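# Fetch utility cart into yellow bay, close sliding door

## Task

Fetch the utility cart from the adjoining room and leave it in the yellow-taped bay so that each of its four wheels sits fully inside the tape and none rests on the tape itself. The cart's load must still be aboard, with nothing overhanging its edges. Afterwards, close the sliding door completely. Slamming the door while opening or closing it counts as failure, as does the robot toppling or finishing tilted. Anything that stays in place only because the robot is holding it at the end is not counted as done.

## Robot and tools

Robot: a Hello Robot Stretch 4 with a single arm. It has an omni-wheel mobile base, a lift that travels up a mast, an arm that telescopes forward, a three-joint wrist (yaw, pitch, roll) and a two-finger gripper. It stands about 1.6 m tall, and its base rim lies within 0.23 m of the base origin.

Frames: the base frame sits on the floor under the base centre, with x forward, y left and z up. hand_pose is reported in this frame as a point between the open fingertips, and the printed value may be slightly off. With all wrist joints at 0, the hand axes line up with the base axes. The odometry frame is the base frame as it was when the scene began. base_odometry heading is positive to the left, from -3.142 to 3.142, and it comes from wheel counts only, so slipping shows up as motion.

execute_actions: "actions" is a list holding one action, or an empty list that just reports state and images. "cameras" picks which images are returned: head_camera, head_left_camera, head_right_camera, wrist_camera or all. Leaving it out, null or ["all"] returns all of them; [] returns none. The "pictures" line lists the images in order.

An action contains "base", "joints" or both, and may add "pace" and "contact_limits". The alternative is {"end_of_arm": "enable_torque"} sent alone, which re-powers any wrist or gripper motor that has shut off.

"base" holds exactly one relative move, measured from where the base last reported itself:
- translate_m: straight drive in metres, forward positive, -2 to 2.
- strafe_m: sideways slide in metres, left positive, -2 to 2.
- rotate_rad: turn in place in radians, counter-clockwise/left positive, -3.2 to 3.2.

"joints" is one object of absolute targets keyed by joint name. Each value is a position to go to, not an offset:
- lift_m: 0 to 1.2.
- arm_m: extension, 0 to 0.55.
- wrist_yaw_rad: -1.134 to 4.276. 0 points ahead, positive turns left, and 3.14 is folded back. Above 3.4 the arm may obstruct it.
- wrist_pitch_rad: -1.117 to 4.259. 0 is level and 1.57 points down.
- wrist_roll_rad: -1.117 to 4.259. Positive is clockwise as seen from behind the gripper.
- gripper_m: fingertip gap, -0.038 to 0.141. Negative values press the fingers together.

A joint target outside its range is clipped to the limit and still run. Any other bad value or unknown key rejects the whole call, and nothing moves. Motions in one action start together but may end at different times. A joint or base that an action omits may still be driving toward its earlier target.

"pace" is "slow", "default", "fast" or "max". Base speed limits for these are 0.1/0.3/0.4/0.6 m/s and turning limits are 1/2/3/4 rad/s. Once lift_m is above 0.2, speeds are capped further, down to 0.3 m/s and 1 rad/s at full height.

"contact_limits" takes only arm_m, on a scale from 0 (gentlest) to 0.75 (firmest). The default is 0.5.

wait: seconds from 0 to 10. It commands nothing and returns state and images.

zoom_image: camera name plus region [x0, y0, x1, y1] in pixels of that camera's latest full image, measured from the top-left corner. The region can be at most 504x504.

finished_scene: pass the number of the current scene. This cannot be undone, and the goal must already hold and keep holding. Replying with no tool call ends everything.

Result lines:
- base_status and joint_status: "done" means done (for the base, the wheels turned the commanded amount, even if they slipped). "off_target" means the part rested short and may still be pushing. "contact_stop_at_<key>" means something blocked the part; lift, arm or wheels then go slack, so a slack lift can sink and slack wheels can roll. "limit_stop_at_<name>" is a built-in stop: "limit_stop_at_tilt" means a lean over 6 degrees, and "limit_stop_at_own_body" means self-collision. "torque_fault" means a wrist motor is limp until enable_torque is sent. After a stop, that part drops its target. If a stop is reported, later calls in the same reply are skipped.
- on_its_own: what happened without being commanded. "held at" gives the held target, not the actual position.
- lidar_m: 12 distances in metres for 30-degree sectors. The 1st points ahead, then they run counter-clockwise (4th left, 7th behind, 10th right). "-" means nothing seen or something closer than 0.25 m. It covers roughly 0.15 m up to robot height and can miss glass and thin legs.
- wrist_depth_mm: a 7x7 grid of depths from the top left, 100 to 2000 mm.
- turned_by_wheels vs turned_by_imu: a gap over about 0.1 rad suggests a collision or slip.
- base_tilt: forward/right lean in degrees.
- motor_effort: percent of maximum, with the peak in brackets. Wheel motors read positive when pushing the base to turn right.

Gripping: command a gap smaller than the object. A grip is only visible as a change in gripper effort, not in position or status. If the fingertips snag on a surface, raise the lift.

Cameras: head_camera is on the mast top looking forward and down; turn the base to look elsewhere. head_left_camera and head_right_camera are fisheyes that look more steeply down and show the base and arm. wrist_camera looks along the fingers.

Avoid: tipping from turning or driving with over 1 kg held at arm_m above 0.2, especially at fast paces. Avoid strong or high pushes and pulls, and slamming the door. Avoid letting the load fall or overhang. Avoid tilted wrist poses that hit the body (pitch below -0.2 combined with roll below -0.4 or above 4). To unfold at the start, send lift_m 0.4 with wrist_yaw_rad 0. The robot keeps its last command while you think, and shorter robot motion time is better.

Each tool is called after ">>>" by a JSON object that holds its "method" and its "body", one argument or row to a line.

## Session

>>> {"method": "execute_actions", "body": {
  "actions": []
}}

Scene clock: 0.00 s.
base_odometry: x=+0.000 y=+0.000 heading=+0.000 (m, m, rad; odometry frame)
turned_by_wheels: +0.000 (rad since the last result)
turned_by_imu: +0.000 (rad since the last result)
base_tilt: forward=-0.4 right=+0.2 (deg)
lidar_m: 0.87 1.03 0.86 0.86 1.02 1.08 1.09 1.29 2.26 1.67 1.05 0.84
base_status: not commanded
joint_positions: lift_m=+0.248 arm_m=-0.003 wrist_yaw_rad=+3.143 wrist_pitch_rad=+0.018 wrist_roll_rad=+0.015 gripper_m=+0.057
joint_status: not commanded
motor_effort: lift_m=+18 arm_m=+0 wrist_yaw_rad=-2 wrist_pitch_rad=-7 wrist_roll_rad=+0 gripper_m=-3 wheel_0=+1 wheel_1=+0 wheel_2=+0 (%)
hand_pose: x=-0.1202 y=+0.0870 z=+0.4205 quat_wxyz=(-0.001, -0.009, +0.008, +1.000) (m; base frame)
wrist_depth_mm: - 137 1281 1281 1182 1098 1025 / - 121 159 1281 1160 1098 1042 / - 123 161 1229 1182 1118 1042 / 111 138 224 1255 1182 1118 1042 / 222 1464 1336 1281 1182 1098 1060 / 1537 1464 195 1281 192 1098 1042 / 1060 1042 1138 144 1098 991 1042
pictures: head_camera, head_left_camera, head_right_camera, wrist_camera
Images, in order (width x height): head_camera 420x560, head_left_camera 420x672, head_right_camera 420x672, wrist_camera 616x392.

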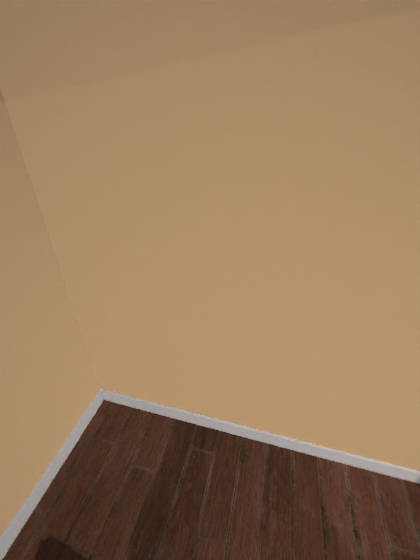

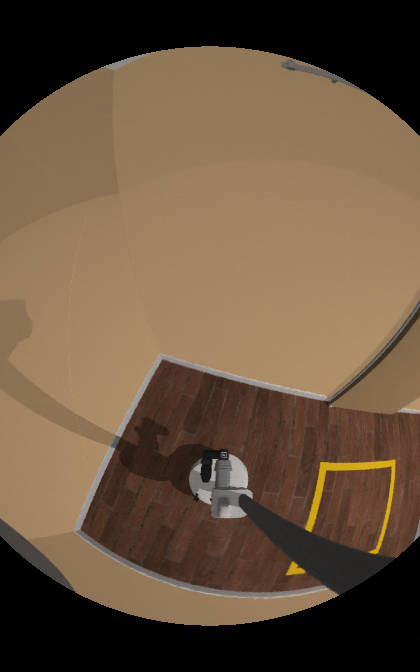

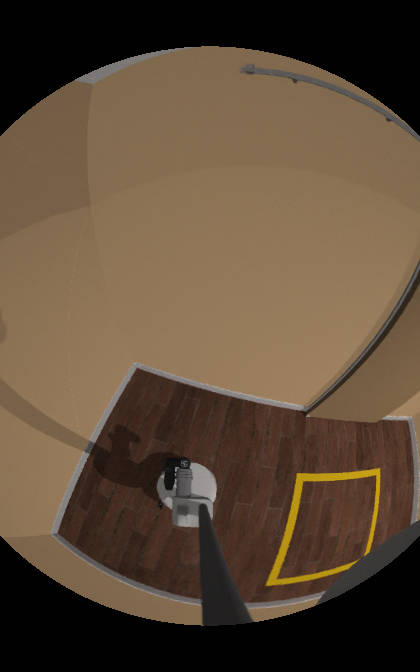

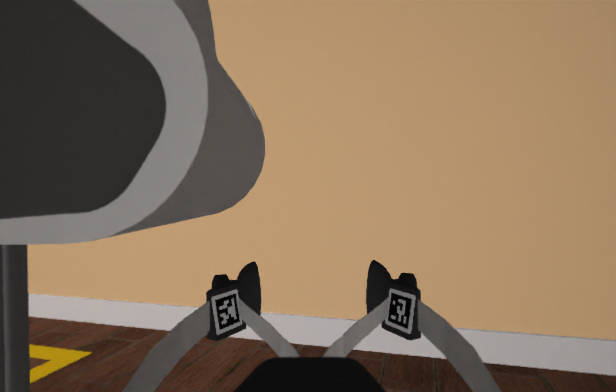

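>>> {"method": "execute_actions", "body": {
  "actions": [
    {"base":{"rotate_rad":-1.0}}
  ]
}}

>>> {"method": "execute_actions", "body": {
  "actions": [
    {"base":{"rotate_rad":-1.0}}
  ]
}}

Scene clock: 5.20 s.
base_odometry: x=+0.000 y=+0.000 heading=-0.999 (m, m, rad; odometry frame)
turned_by_wheels: -0.999 (rad since the last result)
turned_by_imu: -1.007 (rad since the last result)
base_tilt: forward=-0.4 right=+0.2 (deg)
lidar_m: 1.01 0.86 0.89 0.98 0.85 0.86 1.08 1.08 1.07 1.33 2.49 1.52
base_status: done
joint_positions: lift_m=+0.248 arm_m=-0.003 wrist_yaw_rad=+3.143 wrist_pitch_rad=+0.018 wrist_roll_rad=+0.015 gripper_m=+0.057
joint_status: not commanded
motor_effort: lift_m=+18(18) arm_m=+0(0) wrist_yaw_rad=-2(2) wrist_pitch_rad=-7(8) wrist_roll_rad=+0(1) gripper_m=-5(1) wheel_0=+3(5) wheel_1=+3(11) wheel_2=+3(7) (%)
hand_pose: x=-0.1202 y=+0.0870 z=+0.4205 quat_wxyz=(-0.001, -0.009, +0.008, +1.000) (m; base frame)
wrist_depth_mm: - 137 1397 1366 1098 904 768 / - 122 159 1366 1098 904 788 / - 122 161 1397 1118 917 788 / 111 138 223 1397 1118 904 778 / 221 1182 1397 1430 1098 917 768 / 1060 1182 195 1366 192 904 788 / 1042 1042 1160 144 1060 854 788
pictures: head_camera, head_left_camera, head_right_camera, wrist_camera
Images, in order (width x height): head_camera 420x560, head_left_camera 420x672, head_right_camera 420x672, wrist_camera 616x392.

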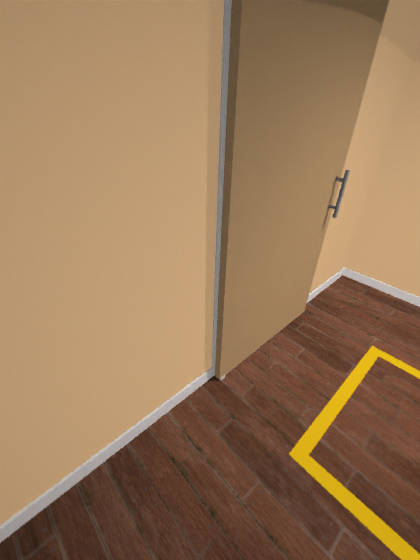

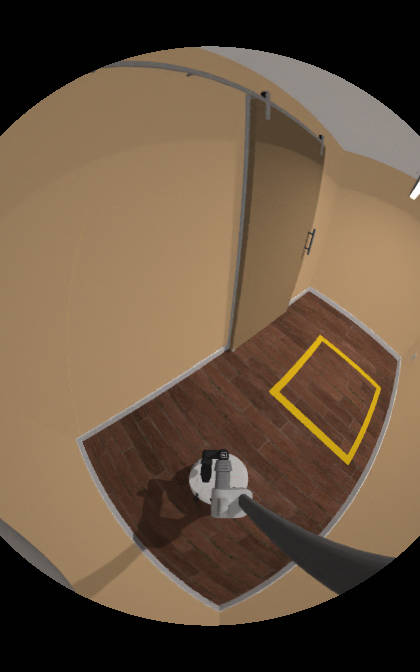

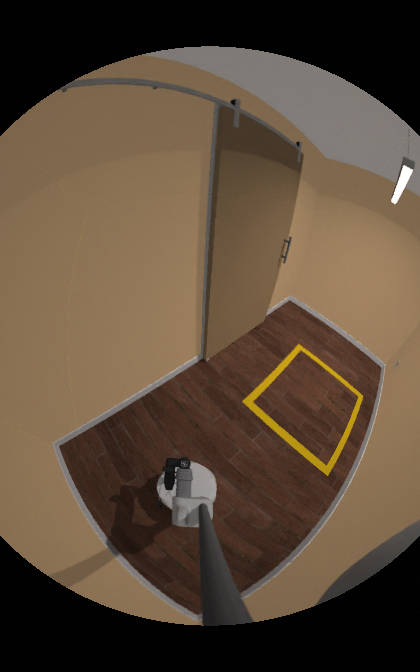

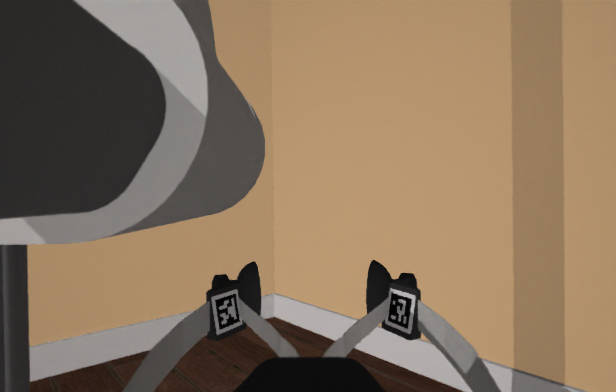

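Scene clock: 6.90 s.
base_odometry: x=+0.000 y=+0.000 heading=-1.999 (m, m, rad; odometry frame)
turned_by_wheels: -1.000 (rad since the last result)
turned_by_imu: -1.006 (rad since the last result)
base_tilt: forward=-0.3 right=+0.2 (deg)
lidar_m: 2.74 1.43 0.98 0.88 0.90 0.97 0.87 0.87 1.10 1.08 1.09 1.35
base_status: done
joint_positions: lift_m=+0.248 arm_m=-0.003 wrist_yaw_rad=+3.143 wrist_pitch_rad=+0.018 wrist_roll_rad=+0.015 gripper_m=+0.057
joint_status: not commanded
motor_effort: lift_m=+18(18) arm_m=+0(0) wrist_yaw_rad=-2(2) wrist_pitch_rad=-9(8) wrist_roll_rad=+0(0) gripper_m=-2(3) wheel_0=+1(6) wheel_1=+1(12) wheel_2=+1(7) (%)
hand_pose: x=-0.1202 y=+0.0870 z=+0.4205 quat_wxyz=(-0.001, -0.009, +0.008, +1.000) (m; base frame)
wrist_depth_mm: - 137 1008 1025 1078 1098 1060 / - 121 160 1042 1078 1098 1078 / - 122 161 1042 1060 1098 1060 / 111 138 224 1042 1078 1118 1060 / 221 976 1008 1042 1078 1098 1060 / 931 976 195 1042 192 1118 1078 / 946 946 976 144 1060 1008 1008
pictures: head_camera, head_left_camera, head_right_camera, wrist_camera
Images, in order (width x height): head_camera 420x560, head_left_camera 420x672, head_right_camera 420x672, wrist_camera 616x392.

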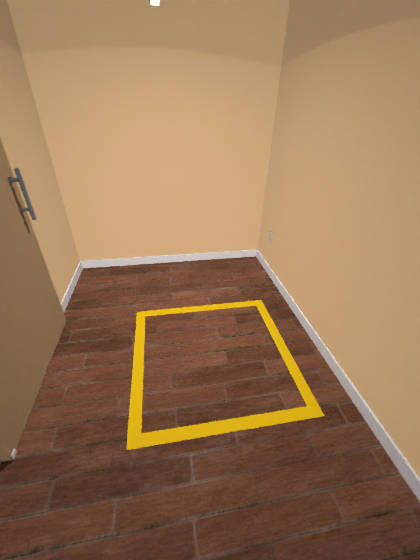

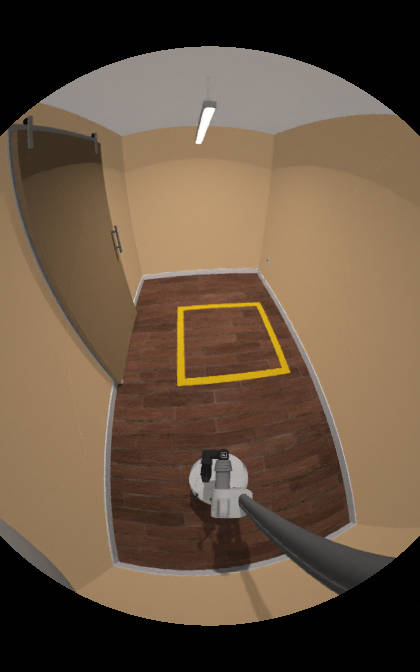

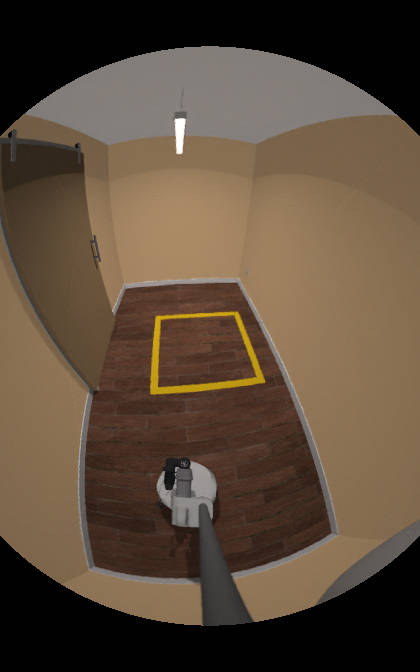

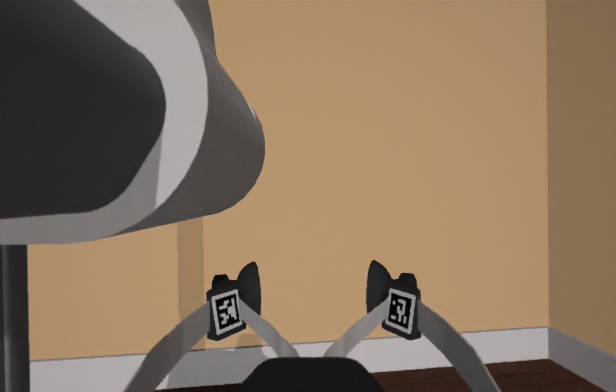

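>>> {"method": "execute_actions", "body": {
  "actions": [
    {"base":{"rotate_rad":0.18}}
  ],
  "cameras": []
}}

>>> {"method": "execute_actions", "body": {
  "actions": [
    {"base":{"translate_m":1.7},"joints":{"lift_m":0.85}}
  ],
  "cameras": []
}}

>>> {"method": "execute_actions", "body": {
  "actions": [
    {"base":{"rotate_rad":1.57}}
  ]
}}

Scene clock: 22.20 s.
base_odometry: x=+0.000 y=+0.000 heading=-1.819 (m, m, rad; odometry frame)
turned_by_wheels: +0.180 (rad since the last result)
turned_by_imu: +0.180 (rad since the last result)
base_tilt: forward=-0.5 right=+0.2 (deg)
lidar_m: 2.82 1.23 0.90 0.88 0.91 0.91 0.85 0.93 1.12 1.07 1.13 1.62
base_status: done
joint_positions: lift_m=+0.248 arm_m=-0.003 wrist_yaw_rad=+3.143 wrist_pitch_rad=+0.018 wrist_roll_rad=+0.015 gripper_m=+0.057
joint_status: not commanded
motor_effort: lift_m=+18(18) arm_m=+0(0) wrist_yaw_rad=-1(2) wrist_pitch_rad=-7(6) wrist_roll_rad=+0(1) gripper_m=-6(3) wheel_0=+1(5) wheel_1=+0(3) wheel_2=+0(7) (%)
hand_pose: x=-0.1202 y=+0.0870 z=+0.4205 quat_wxyz=(-0.001, -0.009, +0.008, +1.000) (m; base frame)
wrist_depth_mm: - 137 1025 1008 1008 991 976 / - 122 160 976 1008 991 976 / - 122 161 991 991 976 960 / 111 138 223 1042 991 991 991 / 222 1042 1042 1008 991 991 991 / 1025 1042 195 1042 193 1008 991 / 1025 1025 1008 144 1008 976 976
pictures: none
No camera images: the call's "cameras" was empty. Leave "cameras" out to get every camera's image.

Scene clock: 29.37 s.
base_odometry: x=-0.418 y=-1.648 heading=-1.819 (m, m, rad; odometry frame)
turned_by_wheels: +0.000 (rad since the last result)
turned_by_imu: -0.007 (rad since the last result)
base_tilt: forward=-0.3 right=+0.2 (deg)
lidar_m: 1.14 1.19 0.74 0.77 0.80 1.26 2.56 1.58 1.16 1.12 1.18 1.19
base_status: done
joint_positions: lift_m=+0.850 arm_m=-0.003 wrist_yaw_rad=+3.143 wrist_pitch_rad=+0.018 wrist_roll_rad=+0.015 gripper_m=+0.057
joint_status: all done
motor_effort: lift_m=+21(25) arm_m=+0(0) wrist_yaw_rad=-2(2) wrist_pitch_rad=-7(8) wrist_roll_rad=+0(1) gripper_m=-4(3) wheel_0=+0(5) wheel_1=+1(10) wheel_2=-1(11) (%)
hand_pose: x=-0.1202 y=+0.0870 z=+1.0227 quat_wxyz=(-0.001, -0.009, +0.008, +1.000) (m; base frame)
wrist_depth_mm: - 138 - - - 1921 1255 / - 122 159 - - 1921 1281 / - 122 161 - - 1921 1255 / 111 138 224 - - 1983 1281 / 222 - - - - 1921 1281 / 1756 - 195 - 192 1863 1281 / 1708 - - 143 - 1576 1281
pictures: none
No camera images: the call's "cameras" was empty. Leave "cameras" out to get every camera's image.

Scene clock: 31.43 s.
base_odometry: x=-0.418 y=-1.648 heading=-0.250 (m, m, rad; odometry frame)
turned_by_wheels: +1.570 (rad since the last result)
turned_by_imu: +1.579 (rad since the last result)
base_tilt: forward=-0.5 right=+0.2 (deg)
lidar_m: 0.77 0.82 1.22 2.55 1.61 1.18 1.13 1.19 1.21 1.14 1.21 0.76
base_status: done
joint_positions: lift_m=+0.850 arm_m=-0.003 wrist_yaw_rad=+3.143 wrist_pitch_rad=+0.018 wrist_roll_rad=+0.015 gripper_m=+0.057
joint_status: not commanded
motor_effort: lift_m=+21(21) arm_m=+0(0) wrist_yaw_rad=-2(3) wrist_pitch_rad=-8(10) wrist_roll_rad=-1(1) gripper_m=-2(3) wheel_0=-1(6) wheel_1=-2(11) wheel_2=-2(9) (%)
hand_pose: x=-0.1202 y=+0.0870 z=+1.0227 quat_wxyz=(-0.001, -0.009, +0.008, +1.000) (m; base frame)
wrist_depth_mm: - 138 1255 1281 1255 1229 1255 / - 121 159 1308 1229 1205 1229 / - 122 160 1255 1255 1255 1229 / 111 138 223 1281 1281 1229 1281 / 222 1281 1308 1281 1281 1229 1229 / 1308 1336 195 1255 192 1255 1255 / 1281 1308 1308 144 1255 1255 1255
pictures: head_camera, head_left_camera, head_right_camera, wrist_camera
Images, in order (width x height): head_camera 420x560, head_left_camera 420x672, head_right_camera 420x672, wrist_camera 616x392.

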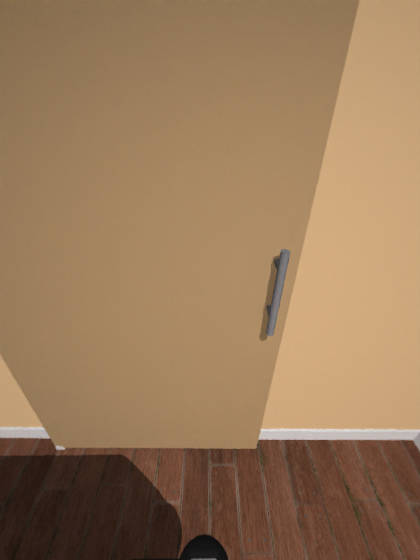

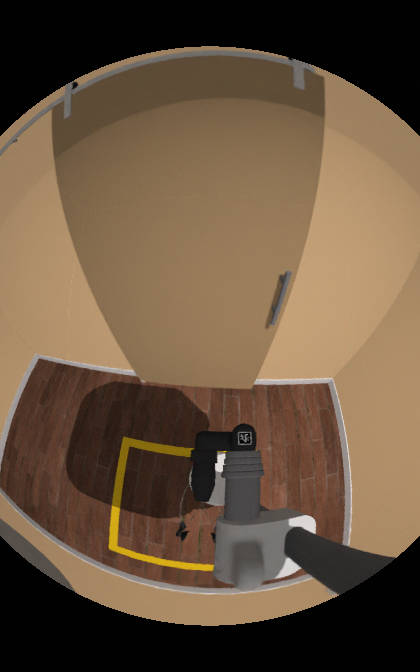

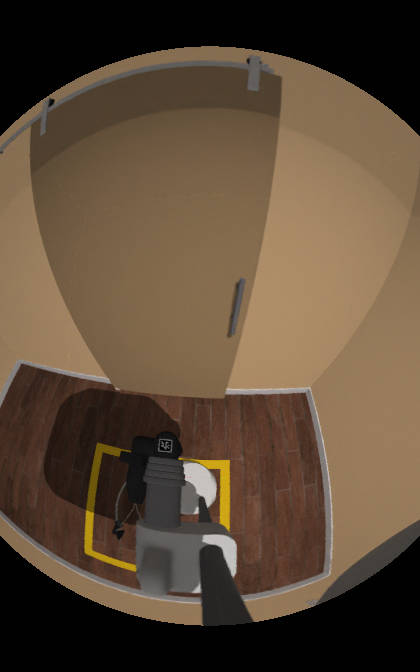

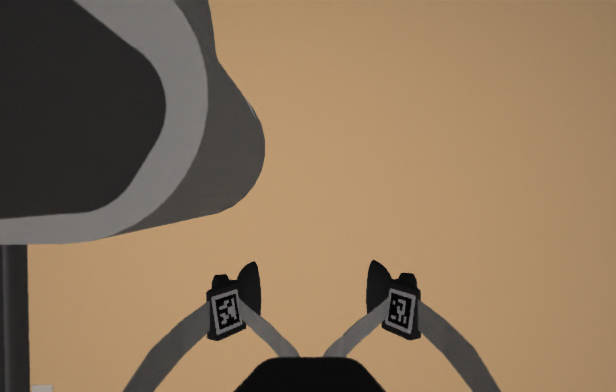

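>>> {"method": "execute_actions", "body": {
  "actions": [
    {"base":{"translate_m":-0.2},"joints":{"wrist_yaw_rad":0,"lift_m":0.8,"gripper_m":0.1}}
  ]
}}

Scene clock: 38.87 s.
base_odometry: x=-0.611 y=-1.598 heading=-0.250 (m, m, rad; odometry frame)
turned_by_wheels: +0.000 (rad since the last result)
turned_by_imu: -0.001 (rad since the last result)
base_tilt: forward=-0.4 right=+0.2 (deg)
lidar_m: 0.94 1.00 1.52 2.55 1.32 0.97 0.91 0.97 1.19 1.13 1.17 1.04
base_status: done
joint_positions: lift_m=+0.800 arm_m=-0.003 wrist_yaw_rad=+0.000 wrist_pitch_rad=+0.018 wrist_roll_rad=+0.015 gripper_m=+0.100
joint_status: all done
motor_effort: lift_m=+13(21) arm_m=+0(0) wrist_yaw_rad=-3(7) wrist_pitch_rad=-9(7) wrist_roll_rad=-1(0) gripper_m=-2(4) wheel_0=-1(5) wheel_1=-3(4) wheel_2=+2(10) (%)
hand_pose: x=+0.4568 y=-0.0873 z=+0.9733 quat_wxyz=(+1.000, +0.008, +0.009, +0.000) (m; base frame)
wrist_depth_mm: 778 798 778 768 768 820 820 / 798 788 788 788 788 842 820 / 798 798 768 768 778 831 831 / 778 788 788 778 778 842 820 / 788 788 778 778 768 854 831 / 798 788 197 788 213 831 809 / 798 788 798 145 778 854 831
pictures: head_camera, head_left_camera, head_right_camera, wrist_camera
Images, in order (width x height): head_camera 420x560, head_left_camera 420x672, head_right_camera 420x672, wrist_camera 616x392.

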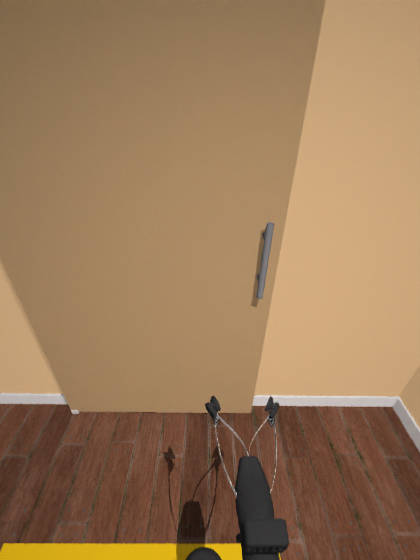

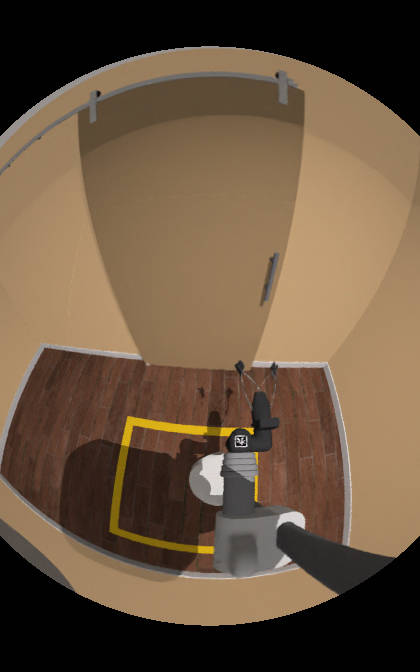

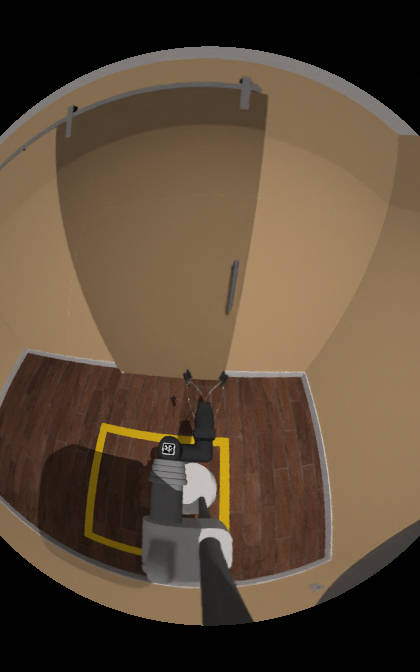

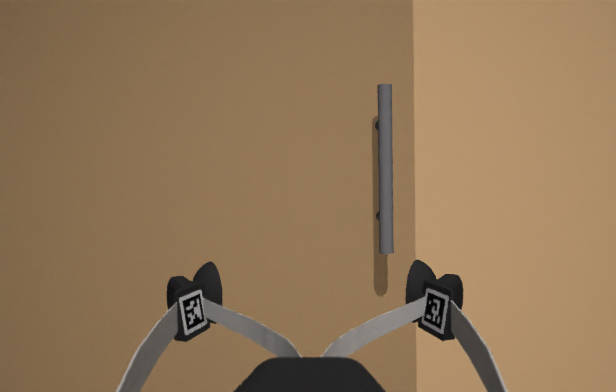

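>>> {"method": "execute_actions", "body": {
  "actions": [
    {"base":{"strafe_m":-0.18},"joints":{"lift_m":0.88,"arm_m":0.3}}
  ],
  "cameras": ["wrist_camera","head_camera"]
}}

Scene clock: 45.00 s.
base_odometry: x=-0.656 y=-1.773 heading=-0.250 (m, m, rad; odometry frame)
turned_by_wheels: +0.000 (rad since the last result)
turned_by_imu: -0.001 (rad since the last result)
base_tilt: forward=-0.5 right=+0.2 (deg)
lidar_m: 0.94 1.02 1.51 2.72 1.33 0.97 0.92 0.98 1.01 0.95 1.01 1.10
base_status: done
joint_positions: lift_m=+0.880 arm_m=+0.299 wrist_yaw_rad=+0.000 wrist_pitch_rad=+0.018 wrist_roll_rad=+0.015 gripper_m=+0.100
joint_status: all done
motor_effort: lift_m=+22(24) arm_m=+6(6) wrist_yaw_rad=-2(3) wrist_pitch_rad=-7(6) wrist_roll_rad=+0(1) gripper_m=-1(3) wheel_0=-1(9) wheel_1=-1(7) wheel_2=+0(1) (%)
hand_pose: x=+0.7583 y=-0.0874 z=+1.0527 quat_wxyz=(+1.000, +0.008, +0.009, +0.000) (m; base frame)
wrist_depth_mm: 477 469 466 466 525 521 521 / 477 473 469 466 530 530 521 / 484 477 469 469 530 525 525 / 480 477 473 466 530 521 530 / 480 477 477 466 535 530 525 / 480 477 198 473 213 535 525 / 484 484 473 145 539 530 525
pictures: head_camera, wrist_camera
Images, in order (width x height): head_camera 420x560, wrist_camera 616x392.

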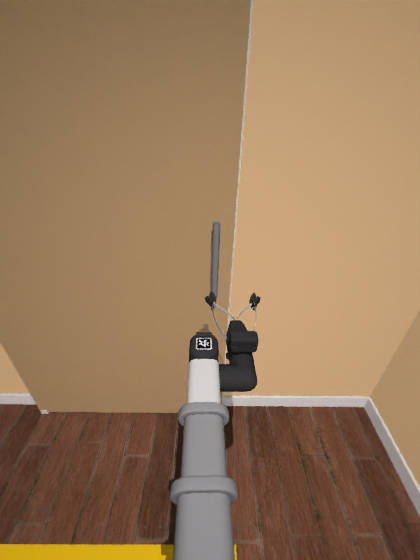

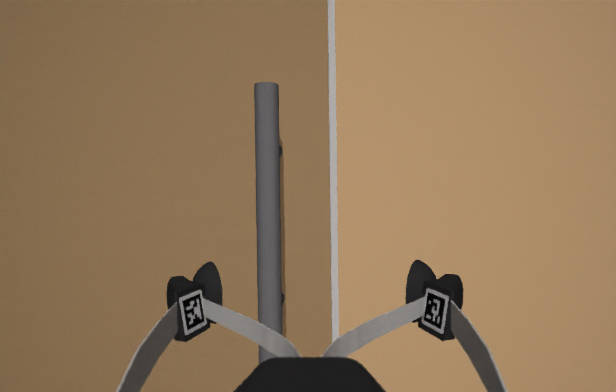

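>>> {"method": "execute_actions", "body": {
  "actions": [
    {"base":{"strafe_m":0.055},"joints":{"arm_m":0.46}}
  ],
  "cameras": ["wrist_camera","head_camera"]
}}

Scene clock: 50.63 s.
base_odometry: x=-0.642 y=-1.720 heading=-0.250 (m, m, rad; odometry frame)
turned_by_wheels: +0.000 (rad since the last result)
turned_by_imu: -0.001 (rad since the last result)
base_tilt: forward=-0.4 right=+0.3 (deg)
lidar_m: 0.90 1.03 1.53 2.67 1.32 0.98 0.91 0.97 1.10 1.02 1.07 1.10
base_status: done
joint_positions: lift_m=+0.880 arm_m=+0.459 wrist_yaw_rad=+0.000 wrist_pitch_rad=+0.018 wrist_roll_rad=+0.015 gripper_m=+0.100
joint_status: all done
motor_effort: lift_m=+22(22) arm_m=+6(6) wrist_yaw_rad=-2(2) wrist_pitch_rad=-7(6) wrist_roll_rad=-1(1) gripper_m=-1(3) wheel_0=+2(7) wheel_1=+0(8) wheel_2=+0(0) (%)
hand_pose: x=+0.9183 y=-0.0874 z=+1.0527 quat_wxyz=(+1.000, +0.008, +0.009, +0.000) (m; base frame)
wrist_depth_mm: 314 312 309 304 304 368 368 / 314 312 307 306 306 368 366 / 317 309 310 306 307 373 366 / 315 314 310 309 307 370 366 / 317 312 312 307 310 373 370 / 317 315 197 309 213 370 368 / 319 317 312 145 309 373 368
pictures: head_camera, wrist_camera
Images, in order (width x height): head_camera 420x560, wrist_camera 616x392.

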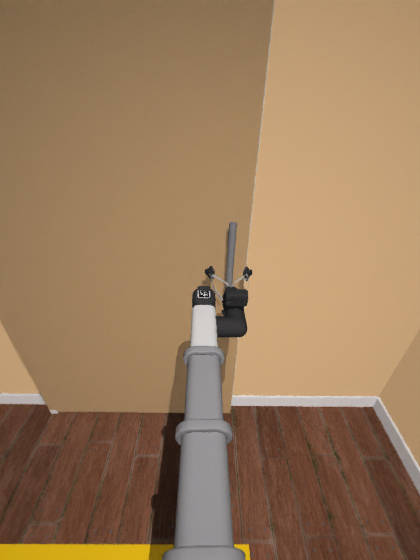

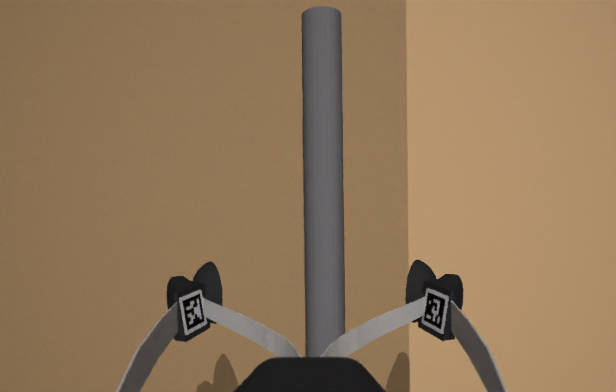

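>>> {"method": "execute_actions", "body": {
  "actions": [
    {"joints":{"arm_m":0.52}}
  ],
  "cameras": []
}}

>>> {"method": "execute_actions", "body": {
  "actions": [
    {"joints":{"gripper_m":0.0}}
  ],
  "cameras": []
}}

>>> {"method": "execute_actions", "body": {
  "actions": [
    {"base":{"strafe_m":0.3},"pace":"slow"}
  ],
  "cameras": ["wrist_camera","head_camera"]
}}

Scene clock: 63.03 s.
base_odometry: x=-0.642 y=-1.720 heading=-0.250 (m, m, rad; odometry frame)
turned_by_wheels: +0.000 (rad since the last result)
turned_by_imu: -0.001 (rad since the last result)
base_tilt: forward=-0.4 right=+0.1 (deg)
lidar_m: 0.93 1.05 1.51 2.69 1.33 0.95 0.92 0.98 1.07 1.02 1.10 1.08
base_status: not commanded
joint_positions: lift_m=+0.880 arm_m=+0.519 wrist_yaw_rad=+0.000 wrist_pitch_rad=+0.018 wrist_roll_rad=+0.015 gripper_m=+0.100
joint_status: all done
motor_effort: lift_m=+22(22) arm_m=+6(6) wrist_yaw_rad=-3(2) wrist_pitch_rad=-7(6) wrist_roll_rad=+0(1) gripper_m=-1(2) wheel_0=+2(2) wheel_1=+0(0) wheel_2=+0(0) (%)
hand_pose: x=+0.9783 y=-0.0874 z=+1.0527 quat_wxyz=(+1.000, +0.008, +0.009, +0.000) (m; base frame)
wrist_depth_mm: 252 250 247 182 245 309 309 / 252 251 248 181 246 312 309 / 253 252 249 181 247 309 307 / 253 251 251 182 247 314 307 / 255 254 251 183 247 314 310 / 256 253 198 182 213 310 310 / 257 254 252 144 248 312 310
pictures: none
No camera images: the call's "cameras" was empty. Leave "cameras" out to get every camera's image.

Scene clock: 64.83 s.
base_odometry: x=-0.642 y=-1.720 heading=-0.250 (m, m, rad; odometry frame)
turned_by_wheels: -0.001 (rad since the last result)
turned_by_imu: -0.001 (rad since the last result)
base_tilt: forward=-0.3 right=+0.2 (deg)
lidar_m: 0.91 1.00 1.54 2.67 1.32 0.96 0.92 0.96 1.05 0.99 1.08 1.07
base_status: not commanded
joint_positions: lift_m=+0.880 arm_m=+0.520 wrist_yaw_rad=-0.002 wrist_pitch_rad=+0.018 wrist_roll_rad=+0.015 gripper_m=+0.000
joint_status: all done
motor_effort: lift_m=+22(22) arm_m=+3(6) wrist_yaw_rad=+4(5) wrist_pitch_rad=-8(9) wrist_roll_rad=+0(0) gripper_m=-17(14) wheel_0=-4(4) wheel_1=-2(1) wheel_2=+0(0) (%)
hand_pose: x=+0.9787 y=-0.0880 z=+1.0527 quat_wxyz=(+1.000, +0.008, +0.009, -0.001) (m; base frame)
wrist_depth_mm: 249 247 245 178 243 307 304 / 248 247 247 180 244 310 306 / 250 247 247 181 244 309 307 / 250 249 248 182 244 309 310 / 250 250 249 182 246 309 310 / 251 249 247 184 188 312 310 / 252 249 248 157 246 312 310
pictures: none
No camera images: the call's "cameras" was empty. Leave "cameras" out to get every camera's image.

Scene clock: 68.97 s.
base_odometry: x=-0.568 y=-1.429 heading=-0.251 (m, m, rad; odometry frame)
turned_by_wheels: -0.001 (rad since the last result)
turned_by_imu: -0.217 (rad since the last result)
base_tilt: forward=-0.6 right=+0.4 (deg)
lidar_m: 0.90 0.92 1.13 2.25 1.82 1.15 0.99 0.99 1.21 1.32 1.32 1.14
base_status: done
joint_positions: lift_m=+0.880 arm_m=+0.519 wrist_yaw_rad=-0.013 wrist_pitch_rad=+0.023 wrist_roll_rad=+0.015 gripper_m=+0.000
joint_status: not commanded
on_its_own: wrist_yaw_rad is at rest, and its effort (+34) is outside its rest range (-13 to +13)
motor_effort: lift_m=+22(22) arm_m=+6(6) wrist_yaw_rad=+34(61) wrist_pitch_rad=-18(19) wrist_roll_rad=+1(1) gripper_m=-8(18) wheel_0=-1(27) wheel_1=+6(13) wheel_2=-17(19) (%)
hand_pose: x=+0.9771 y=-0.0911 z=+1.0513 quat_wxyz=(+1.000, +0.007, +0.011, -0.006) (m; base frame)
wrist_depth_mm: 202 211 220 163 241 312 342 / 202 211 220 164 241 312 342 / 204 212 221 165 241 312 345 / 203 212 221 165 242 317 345 / 204 213 223 167 243 314 345 / 204 213 186 168 184 319 345 / 206 211 222 164 244 314 347
pictures: head_camera, wrist_camera
Images, in order (width x height): head_camera 420x560, wrist_camera 616x392.

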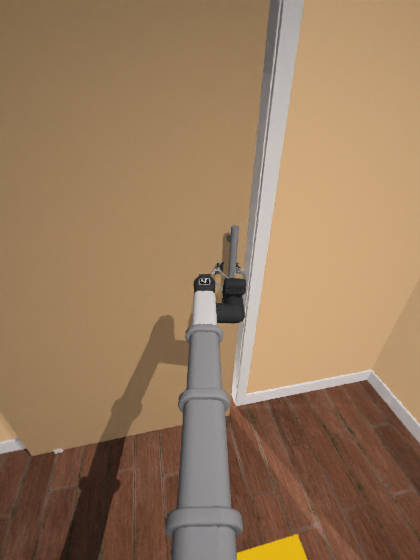

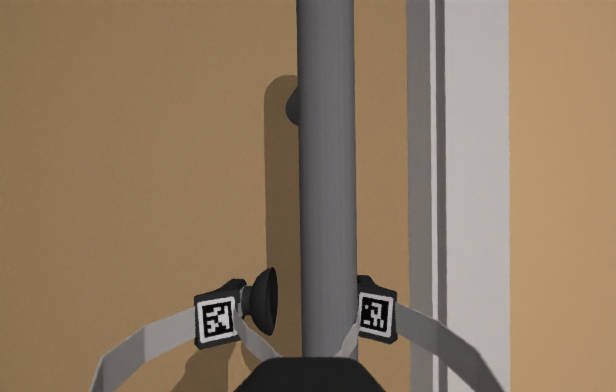

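>>> {"method": "execute_actions", "body": {
  "actions": [
    {"joints":{"gripper_m":0.1}}
  ],
  "cameras": []
}}

>>> {"method": "execute_actions", "body": {
  "actions": [
    {"joints":{"arm_m":0.0},"base":{"rotate_rad":0.217}}
  ],
  "cameras": []
}}

>>> {"method": "execute_actions", "body": {
  "actions": [
    {"base":{"translate_m":0.3}}
  ]
}}

Scene clock: 88.03 s.
base_odometry: x=-0.568 y=-1.429 heading=-0.252 (m, m, rad; odometry frame)
turned_by_wheels: +0.000 (rad since the last result)
turned_by_imu: +0.013 (rad since the last result)
base_tilt: forward=-0.7 right=+0.3 (deg)
lidar_m: 0.92 0.93 1.13 2.32 1.77 1.11 0.99 0.98 1.25 1.31 1.34 1.12
base_status: not commanded
joint_positions: lift_m=+0.880 arm_m=+0.519 wrist_yaw_rad=-0.018 wrist_pitch_rad=+0.025 wrist_roll_rad=+0.014 gripper_m=+0.100
joint_status: all done
on_its_own: wrist_yaw_rad is at rest, and its effort (+48) is outside its rest range (-13 to +13); wrist_pitch_rad is at rest, and its effort (-25) is outside its rest range (-23 to +23)
motor_effort: lift_m=+22(22) arm_m=+7(6) wrist_yaw_rad=+48(49) wrist_pitch_rad=-25(27) wrist_roll_rad=+2(1) gripper_m=-3(4) wheel_0=-1(1) wheel_1=+4(6) wheel_2=-17(17) (%)
hand_pose: x=+0.9766 y=-0.0925 z=+1.0507 quat_wxyz=(+1.000, +0.007, +0.012, -0.009) (m; base frame)
wrist_depth_mm: 204 211 220 228 241 314 340 / 204 211 221 227 241 317 340 / 205 213 221 228 242 319 343 / 205 213 222 229 243 319 343 / 206 213 222 230 244 320 345 / 206 214 188 198 177 320 347 / 207 212 223 161 247 319 347
pictures: none
No camera images: the call's "cameras" was empty. Leave "cameras" out to get every camera's image.

Scene clock: 90.63 s.
base_odometry: x=-0.568 y=-1.429 heading=-0.034 (m, m, rad; odometry frame)
turned_by_wheels: +0.217 (rad since the last result)
turned_by_imu: +0.060 (rad since the last result)
base_tilt: forward=-0.4 right=+0.2 (deg)
lidar_m: 0.88 0.90 1.15 2.38 1.70 1.09 1.00 1.03 1.32 1.30 1.30 1.04
base_status: done
joint_positions: lift_m=+0.880 arm_m=+0.001 wrist_yaw_rad=+0.000 wrist_pitch_rad=+0.018 wrist_roll_rad=+0.015 gripper_m=+0.100
joint_status: all done
motor_effort: lift_m=+20(22) arm_m=-6(15) wrist_yaw_rad=-2(84) wrist_pitch_rad=-10(29) wrist_roll_rad=+0(1) gripper_m=-2(18) wheel_0=+1(30) wheel_1=-1(18) wheel_2=+1(34) (%)
hand_pose: x=+0.4604 y=-0.0874 z=+1.0527 quat_wxyz=(+1.000, +0.007, +0.009, +0.000) (m; base frame)
wrist_depth_mm: 654 676 676 707 778 809 820 / 654 676 683 707 778 820 820 / 654 661 699 707 788 820 842 / 654 661 691 699 778 809 842 / 661 668 699 715 798 820 842 / 647 683 198 707 213 809 854 / 661 668 683 145 788 820 842
pictures: none
No camera images: the call's "cameras" was empty. Leave "cameras" out to get every camera's image.

Scene clock: 93.10 s.
base_odometry: x=-0.268 y=-1.439 heading=-0.034 (m, m, rad; odometry frame)
turned_by_wheels: +0.000 (rad since the last result)
turned_by_imu: -0.001 (rad since the last result)
base_tilt: forward=-0.4 right=+0.1 (deg)
lidar_m: 0.56 0.58 0.77 1.81 2.18 1.43 1.30 1.31 1.39 1.25 1.12 0.66
base_status: done
joint_positions: lift_m=+0.880 arm_m=+0.001 wrist_yaw_rad=+0.000 wrist_pitch_rad=+0.018 wrist_roll_rad=+0.015 gripper_m=+0.100
joint_status: not commanded
motor_effort: lift_m=+20(20) arm_m=-6(6) wrist_yaw_rad=-2(2) wrist_pitch_rad=-7(8) wrist_roll_rad=+1(0) gripper_m=-2(3) wheel_0=+1(5) wheel_1=+2(7) wheel_2=+1(11) (%)
hand_pose: x=+0.4604 y=-0.0874 z=+1.0527 quat_wxyz=(+1.000, +0.007, +0.009, +0.000) (m; base frame)
wrist_depth_mm: 375 384 389 407 413 480 508 / 375 384 394 404 415 480 508 / 377 384 397 407 413 480 512 / 373 387 397 407 415 488 508 / 377 389 394 407 410 488 508 / 379 387 198 410 213 480 512 / 377 387 399 144 418 496 508
pictures: head_camera, head_left_camera, head_right_camera, wrist_camera
Images, in order (width x height): head_camera 420x560, head_left_camera 420x672, head_right_camera 420x672, wrist_camera 616x392.

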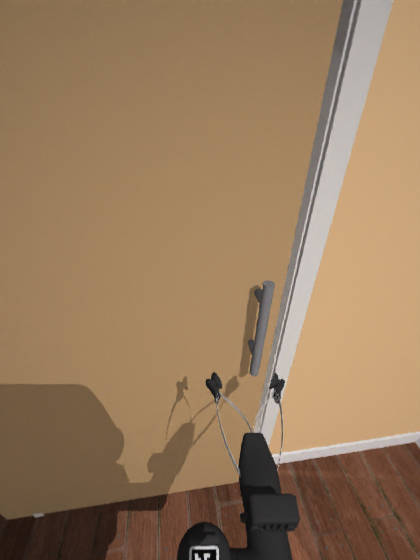

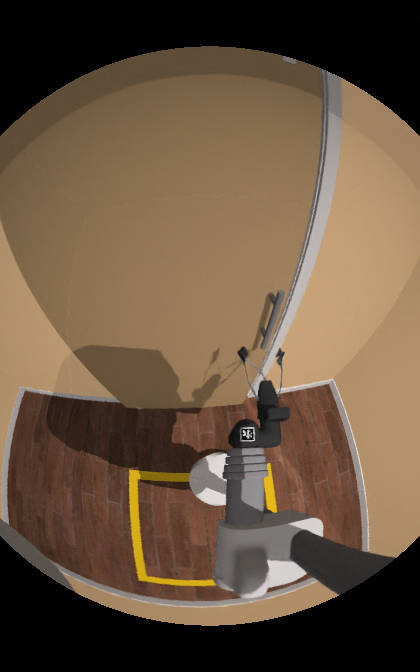

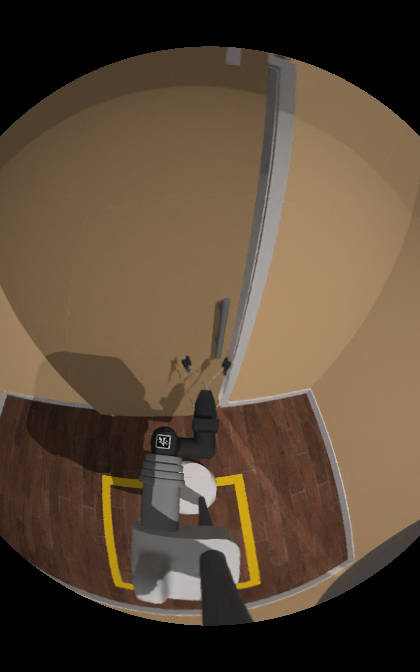

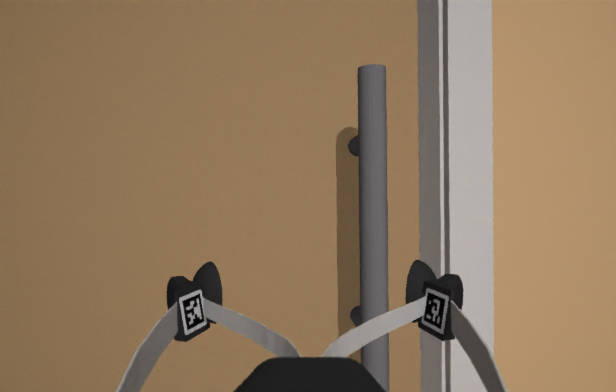

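>>> {"method": "execute_actions", "body": {
  "actions": [
    {"base":{"rotate_rad":0.145}}
  ]
}}

Scene clock: 103.27 s.
base_odometry: x=-0.268 y=-1.439 heading=+0.111 (m, m, rad; odometry frame)
turned_by_wheels: +0.145 (rad since the last result)
turned_by_imu: +0.145 (rad since the last result)
base_tilt: forward=-0.4 right=+0.1 (deg)
lidar_m: 0.59 0.62 0.89 2.45 1.85 1.35 1.30 1.36 1.32 1.27 0.95 0.58
base_status: done
joint_positions: lift_m=+0.880 arm_m=+0.001 wrist_yaw_rad=+0.000 wrist_pitch_rad=+0.018 wrist_roll_rad=+0.015 gripper_m=+0.100
joint_status: not commanded
motor_effort: lift_m=+20(20) arm_m=-6(6) wrist_yaw_rad=-2(3) wrist_pitch_rad=-6(7) wrist_roll_rad=+1(1) gripper_m=-5(0) wheel_0=-1(4) wheel_1=-1(8) wheel_2=-1(8) (%)
hand_pose: x=+0.4604 y=-0.0874 z=+1.0527 quat_wxyz=(+1.000, +0.007, +0.009, +0.000) (m; base frame)
wrist_depth_mm: 397 392 392 384 379 379 427 / 394 392 387 387 384 379 430 / 397 394 389 389 387 382 430 / 394 397 389 387 384 379 427 / 399 397 394 387 389 382 433 / 399 394 198 392 213 319 433 / 399 397 397 145 387 384 439
pictures: head_camera, head_left_camera, head_right_camera, wrist_camera
Images, in order (width x height): head_camera 420x560, head_left_camera 420x672, head_right_camera 420x672, wrist_camera 616x392.

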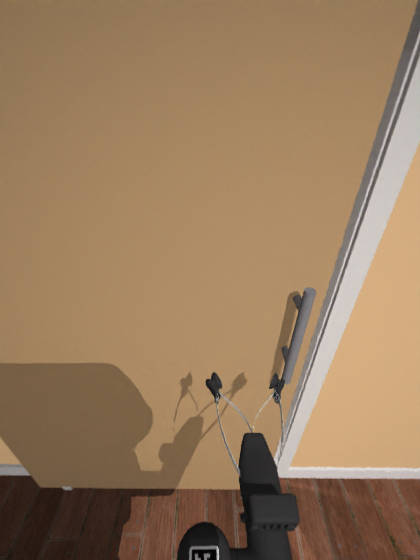

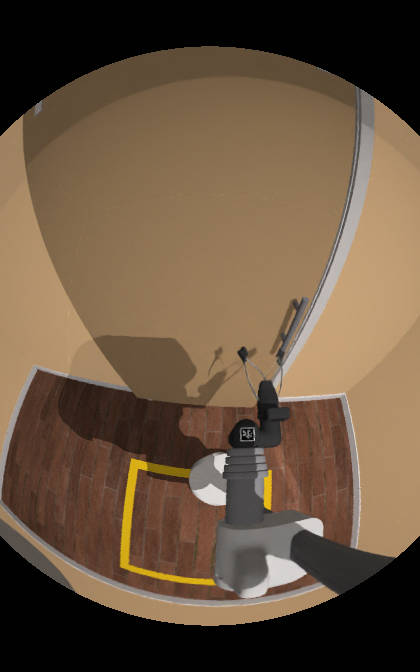

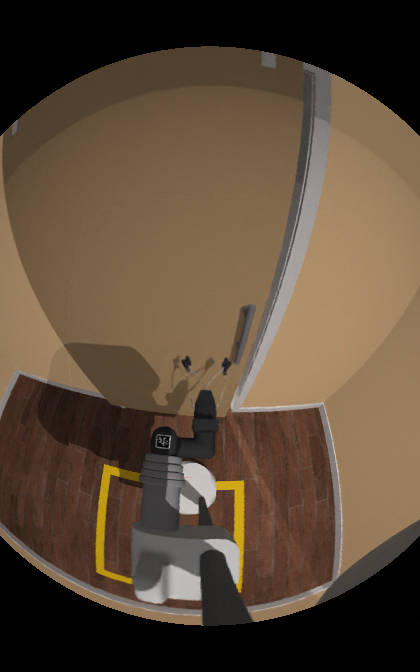

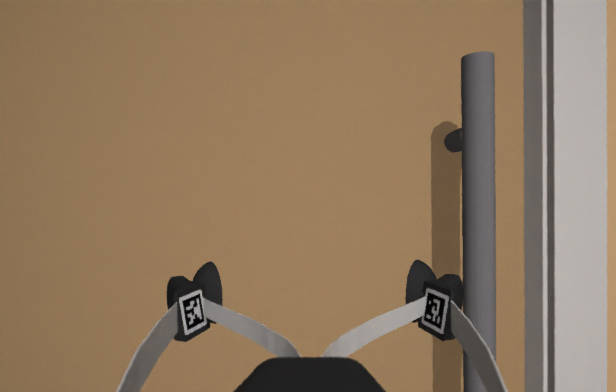

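>>> {"method": "execute_actions", "body": {
  "actions": [
    {"base":{"strafe_m":-0.145}}
  ],
  "cameras": []
}}

>>> {"method": "execute_actions", "body": {
  "actions": [
    {"joints":{"arm_m":0.13}}
  ],
  "cameras": ["wrist_camera"]
}}

Scene clock: 111.50 s.
base_odometry: x=-0.252 y=-1.584 heading=+0.110 (m, m, rad; odometry frame)
turned_by_wheels: +0.000 (rad since the last result)
turned_by_imu: -0.001 (rad since the last result)
base_tilt: forward=-0.3 right=+0.3 (deg)
lidar_m: 0.53 0.62 0.89 2.60 1.83 1.34 1.31 1.37 1.14 1.12 0.95 0.66
base_status: done
joint_positions: lift_m=+0.880 arm_m=+0.001 wrist_yaw_rad=+0.000 wrist_pitch_rad=+0.018 wrist_roll_rad=+0.015 gripper_m=+0.100
joint_status: not commanded
motor_effort: lift_m=+20(20) arm_m=-6(6) wrist_yaw_rad=-2(2) wrist_pitch_rad=-9(8) wrist_roll_rad=+0(1) gripper_m=-3(1) wheel_0=-1(9) wheel_1=-1(9) wheel_2=+0(1) (%)
hand_pose: x=+0.4604 y=-0.0874 z=+1.0527 quat_wxyz=(+1.000, +0.007, +0.009, +0.000) (m; base frame)
wrist_depth_mm: 394 387 387 384 433 442 442 / 394 389 389 379 439 439 436 / 394 389 389 384 439 445 439 / 397 392 389 387 442 445 442 / 399 394 392 384 439 449 442 / 402 394 197 387 213 445 445 / 397 394 392 145 452 439 449
pictures: none
No camera images: the call's "cameras" was empty. Leave "cameras" out to get every camera's image.

Scene clock: 112.93 s.
base_odometry: x=-0.252 y=-1.584 heading=+0.110 (m, m, rad; odometry frame)
turned_by_wheels: +0.000 (rad since the last result)
turned_by_imu: +0.000 (rad since the last result)
base_tilt: forward=-0.3 right=+0.2 (deg)
lidar_m: 0.53 0.63 0.90 2.60 1.85 1.34 1.29 1.38 1.18 1.10 0.94 0.68
base_status: not commanded
joint_positions: lift_m=+0.880 arm_m=+0.129 wrist_yaw_rad=+0.000 wrist_pitch_rad=+0.018 wrist_roll_rad=+0.015 gripper_m=+0.100
joint_status: all done
motor_effort: lift_m=+20(20) arm_m=+6(6) wrist_yaw_rad=-2(2) wrist_pitch_rad=-6(8) wrist_roll_rad=+1(1) gripper_m=+0(2) wheel_0=-1(1) wheel_1=-1(1) wheel_2=+0(0) (%)
hand_pose: x=+0.5883 y=-0.0874 z=+1.0527 quat_wxyz=(+1.000, +0.007, +0.009, +0.000) (m; base frame)
wrist_depth_mm: 260 258 257 194 254 303 314 / 262 259 258 193 255 303 312 / 262 259 259 193 255 306 314 / 264 262 258 193 255 307 314 / 263 262 259 191 256 304 317 / 265 263 198 192 213 304 319 / 265 262 260 145 256 309 315
pictures: wrist_camera
Images, in order (width x height): wrist_camera 616x392.

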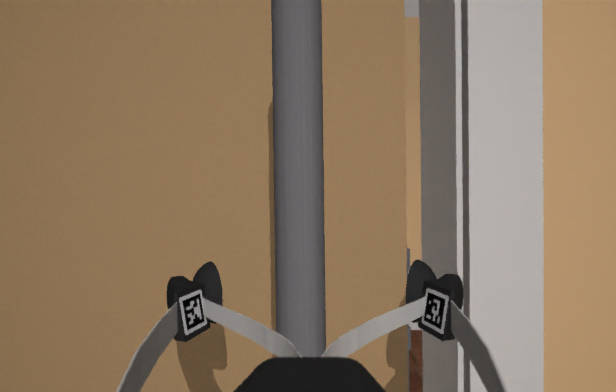

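>>> {"method": "execute_actions", "body": {
  "actions": [
    {"joints":{"gripper_m":0.0,"arm_m":0.14}}
  ],
  "cameras": []
}}

>>> {"method": "execute_actions", "body": {
  "actions": [
    {"base":{"strafe_m":0.25},"pace":"slow"}
  ],
  "cameras": ["head_camera"]
}}

Scene clock: 118.77 s.
base_odometry: x=-0.252 y=-1.584 heading=+0.111 (m, m, rad; odometry frame)
turned_by_wheels: +0.000 (rad since the last result)
turned_by_imu: -0.001 (rad since the last result)
base_tilt: forward=-0.4 right=+0.2 (deg)
lidar_m: 0.54 0.63 0.87 2.59 1.86 1.35 1.29 1.36 1.16 1.12 0.91 0.69
base_status: not commanded
joint_positions: lift_m=+0.880 arm_m=+0.139 wrist_yaw_rad=+0.005 wrist_pitch_rad=+0.018 wrist_roll_rad=+0.015 gripper_m=+0.000
joint_status: all done
on_its_own: wrist_yaw_rad is at rest, and its effort (-17) is outside its rest range (-13 to +13)
motor_effort: lift_m=+20(20) arm_m=+5(6) wrist_yaw_rad=-17(18) wrist_pitch_rad=-7(6) wrist_roll_rad=+0(0) gripper_m=-7(10) wheel_0=+0(1) wheel_1=-1(1) wheel_2=+1(1) (%)
hand_pose: x=+0.5989 y=-0.0859 z=+1.0527 quat_wxyz=(+1.000, +0.007, +0.009, +0.003) (m; base frame)
wrist_depth_mm: 250 247 244 177 242 291 300 / 251 247 246 177 242 291 303 / 251 248 247 178 241 293 301 / 252 249 248 179 241 294 304 / 252 250 247 180 243 296 303 / 254 250 249 177 242 294 303 / 253 252 248 158 244 294 304
pictures: none
No camera images: the call's "cameras" was empty. Leave "cameras" out to get every camera's image.

Scene clock: 122.63 s.
base_odometry: x=-0.279 y=-1.335 heading=+0.110 (m, m, rad; odometry frame)
turned_by_wheels: -0.001 (rad since the last result)
turned_by_imu: -0.131 (rad since the last result)
base_tilt: forward=-0.5 right=+0.2 (deg)
lidar_m: 0.53 0.56 0.75 1.77 2.19 1.44 1.33 1.38 1.50 1.38 1.01 0.63
base_status: done
joint_positions: lift_m=+0.880 arm_m=+0.139 wrist_yaw_rad=-0.012 wrist_pitch_rad=+0.018 wrist_roll_rad=+0.015 gripper_m=+0.000
joint_status: not commanded
on_its_own: wrist_yaw_rad is at rest, and its effort (+33) is outside its rest range (-13 to +13)
motor_effort: lift_m=+20(20) arm_m=+4(5) wrist_yaw_rad=+33(64) wrist_pitch_rad=-4(8) wrist_roll_rad=+1(2) gripper_m=-6(25) wheel_0=-2(26) wheel_1=+3(18) wheel_2=-14(13) (%)
hand_pose: x=+0.5976 y=-0.0910 z=+1.0530 quat_wxyz=(+1.000, +0.008, +0.009, -0.006) (m; base frame)
wrist_depth_mm: 212 217 223 168 235 - 436 / 213 218 224 170 235 - 433 / 213 219 224 172 236 - 436 / 215 220 224 229 236 - 439 / 215 219 225 228 237 - 433 / 215 220 186 197 182 - 439 / 215 219 224 162 236 1983 442
pictures: head_camera
Images, in order (width x height): head_camera 420x560.

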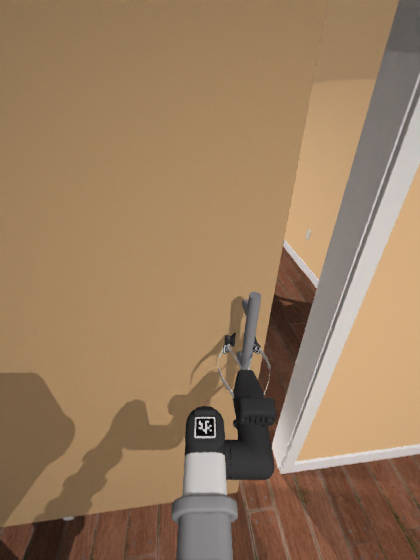

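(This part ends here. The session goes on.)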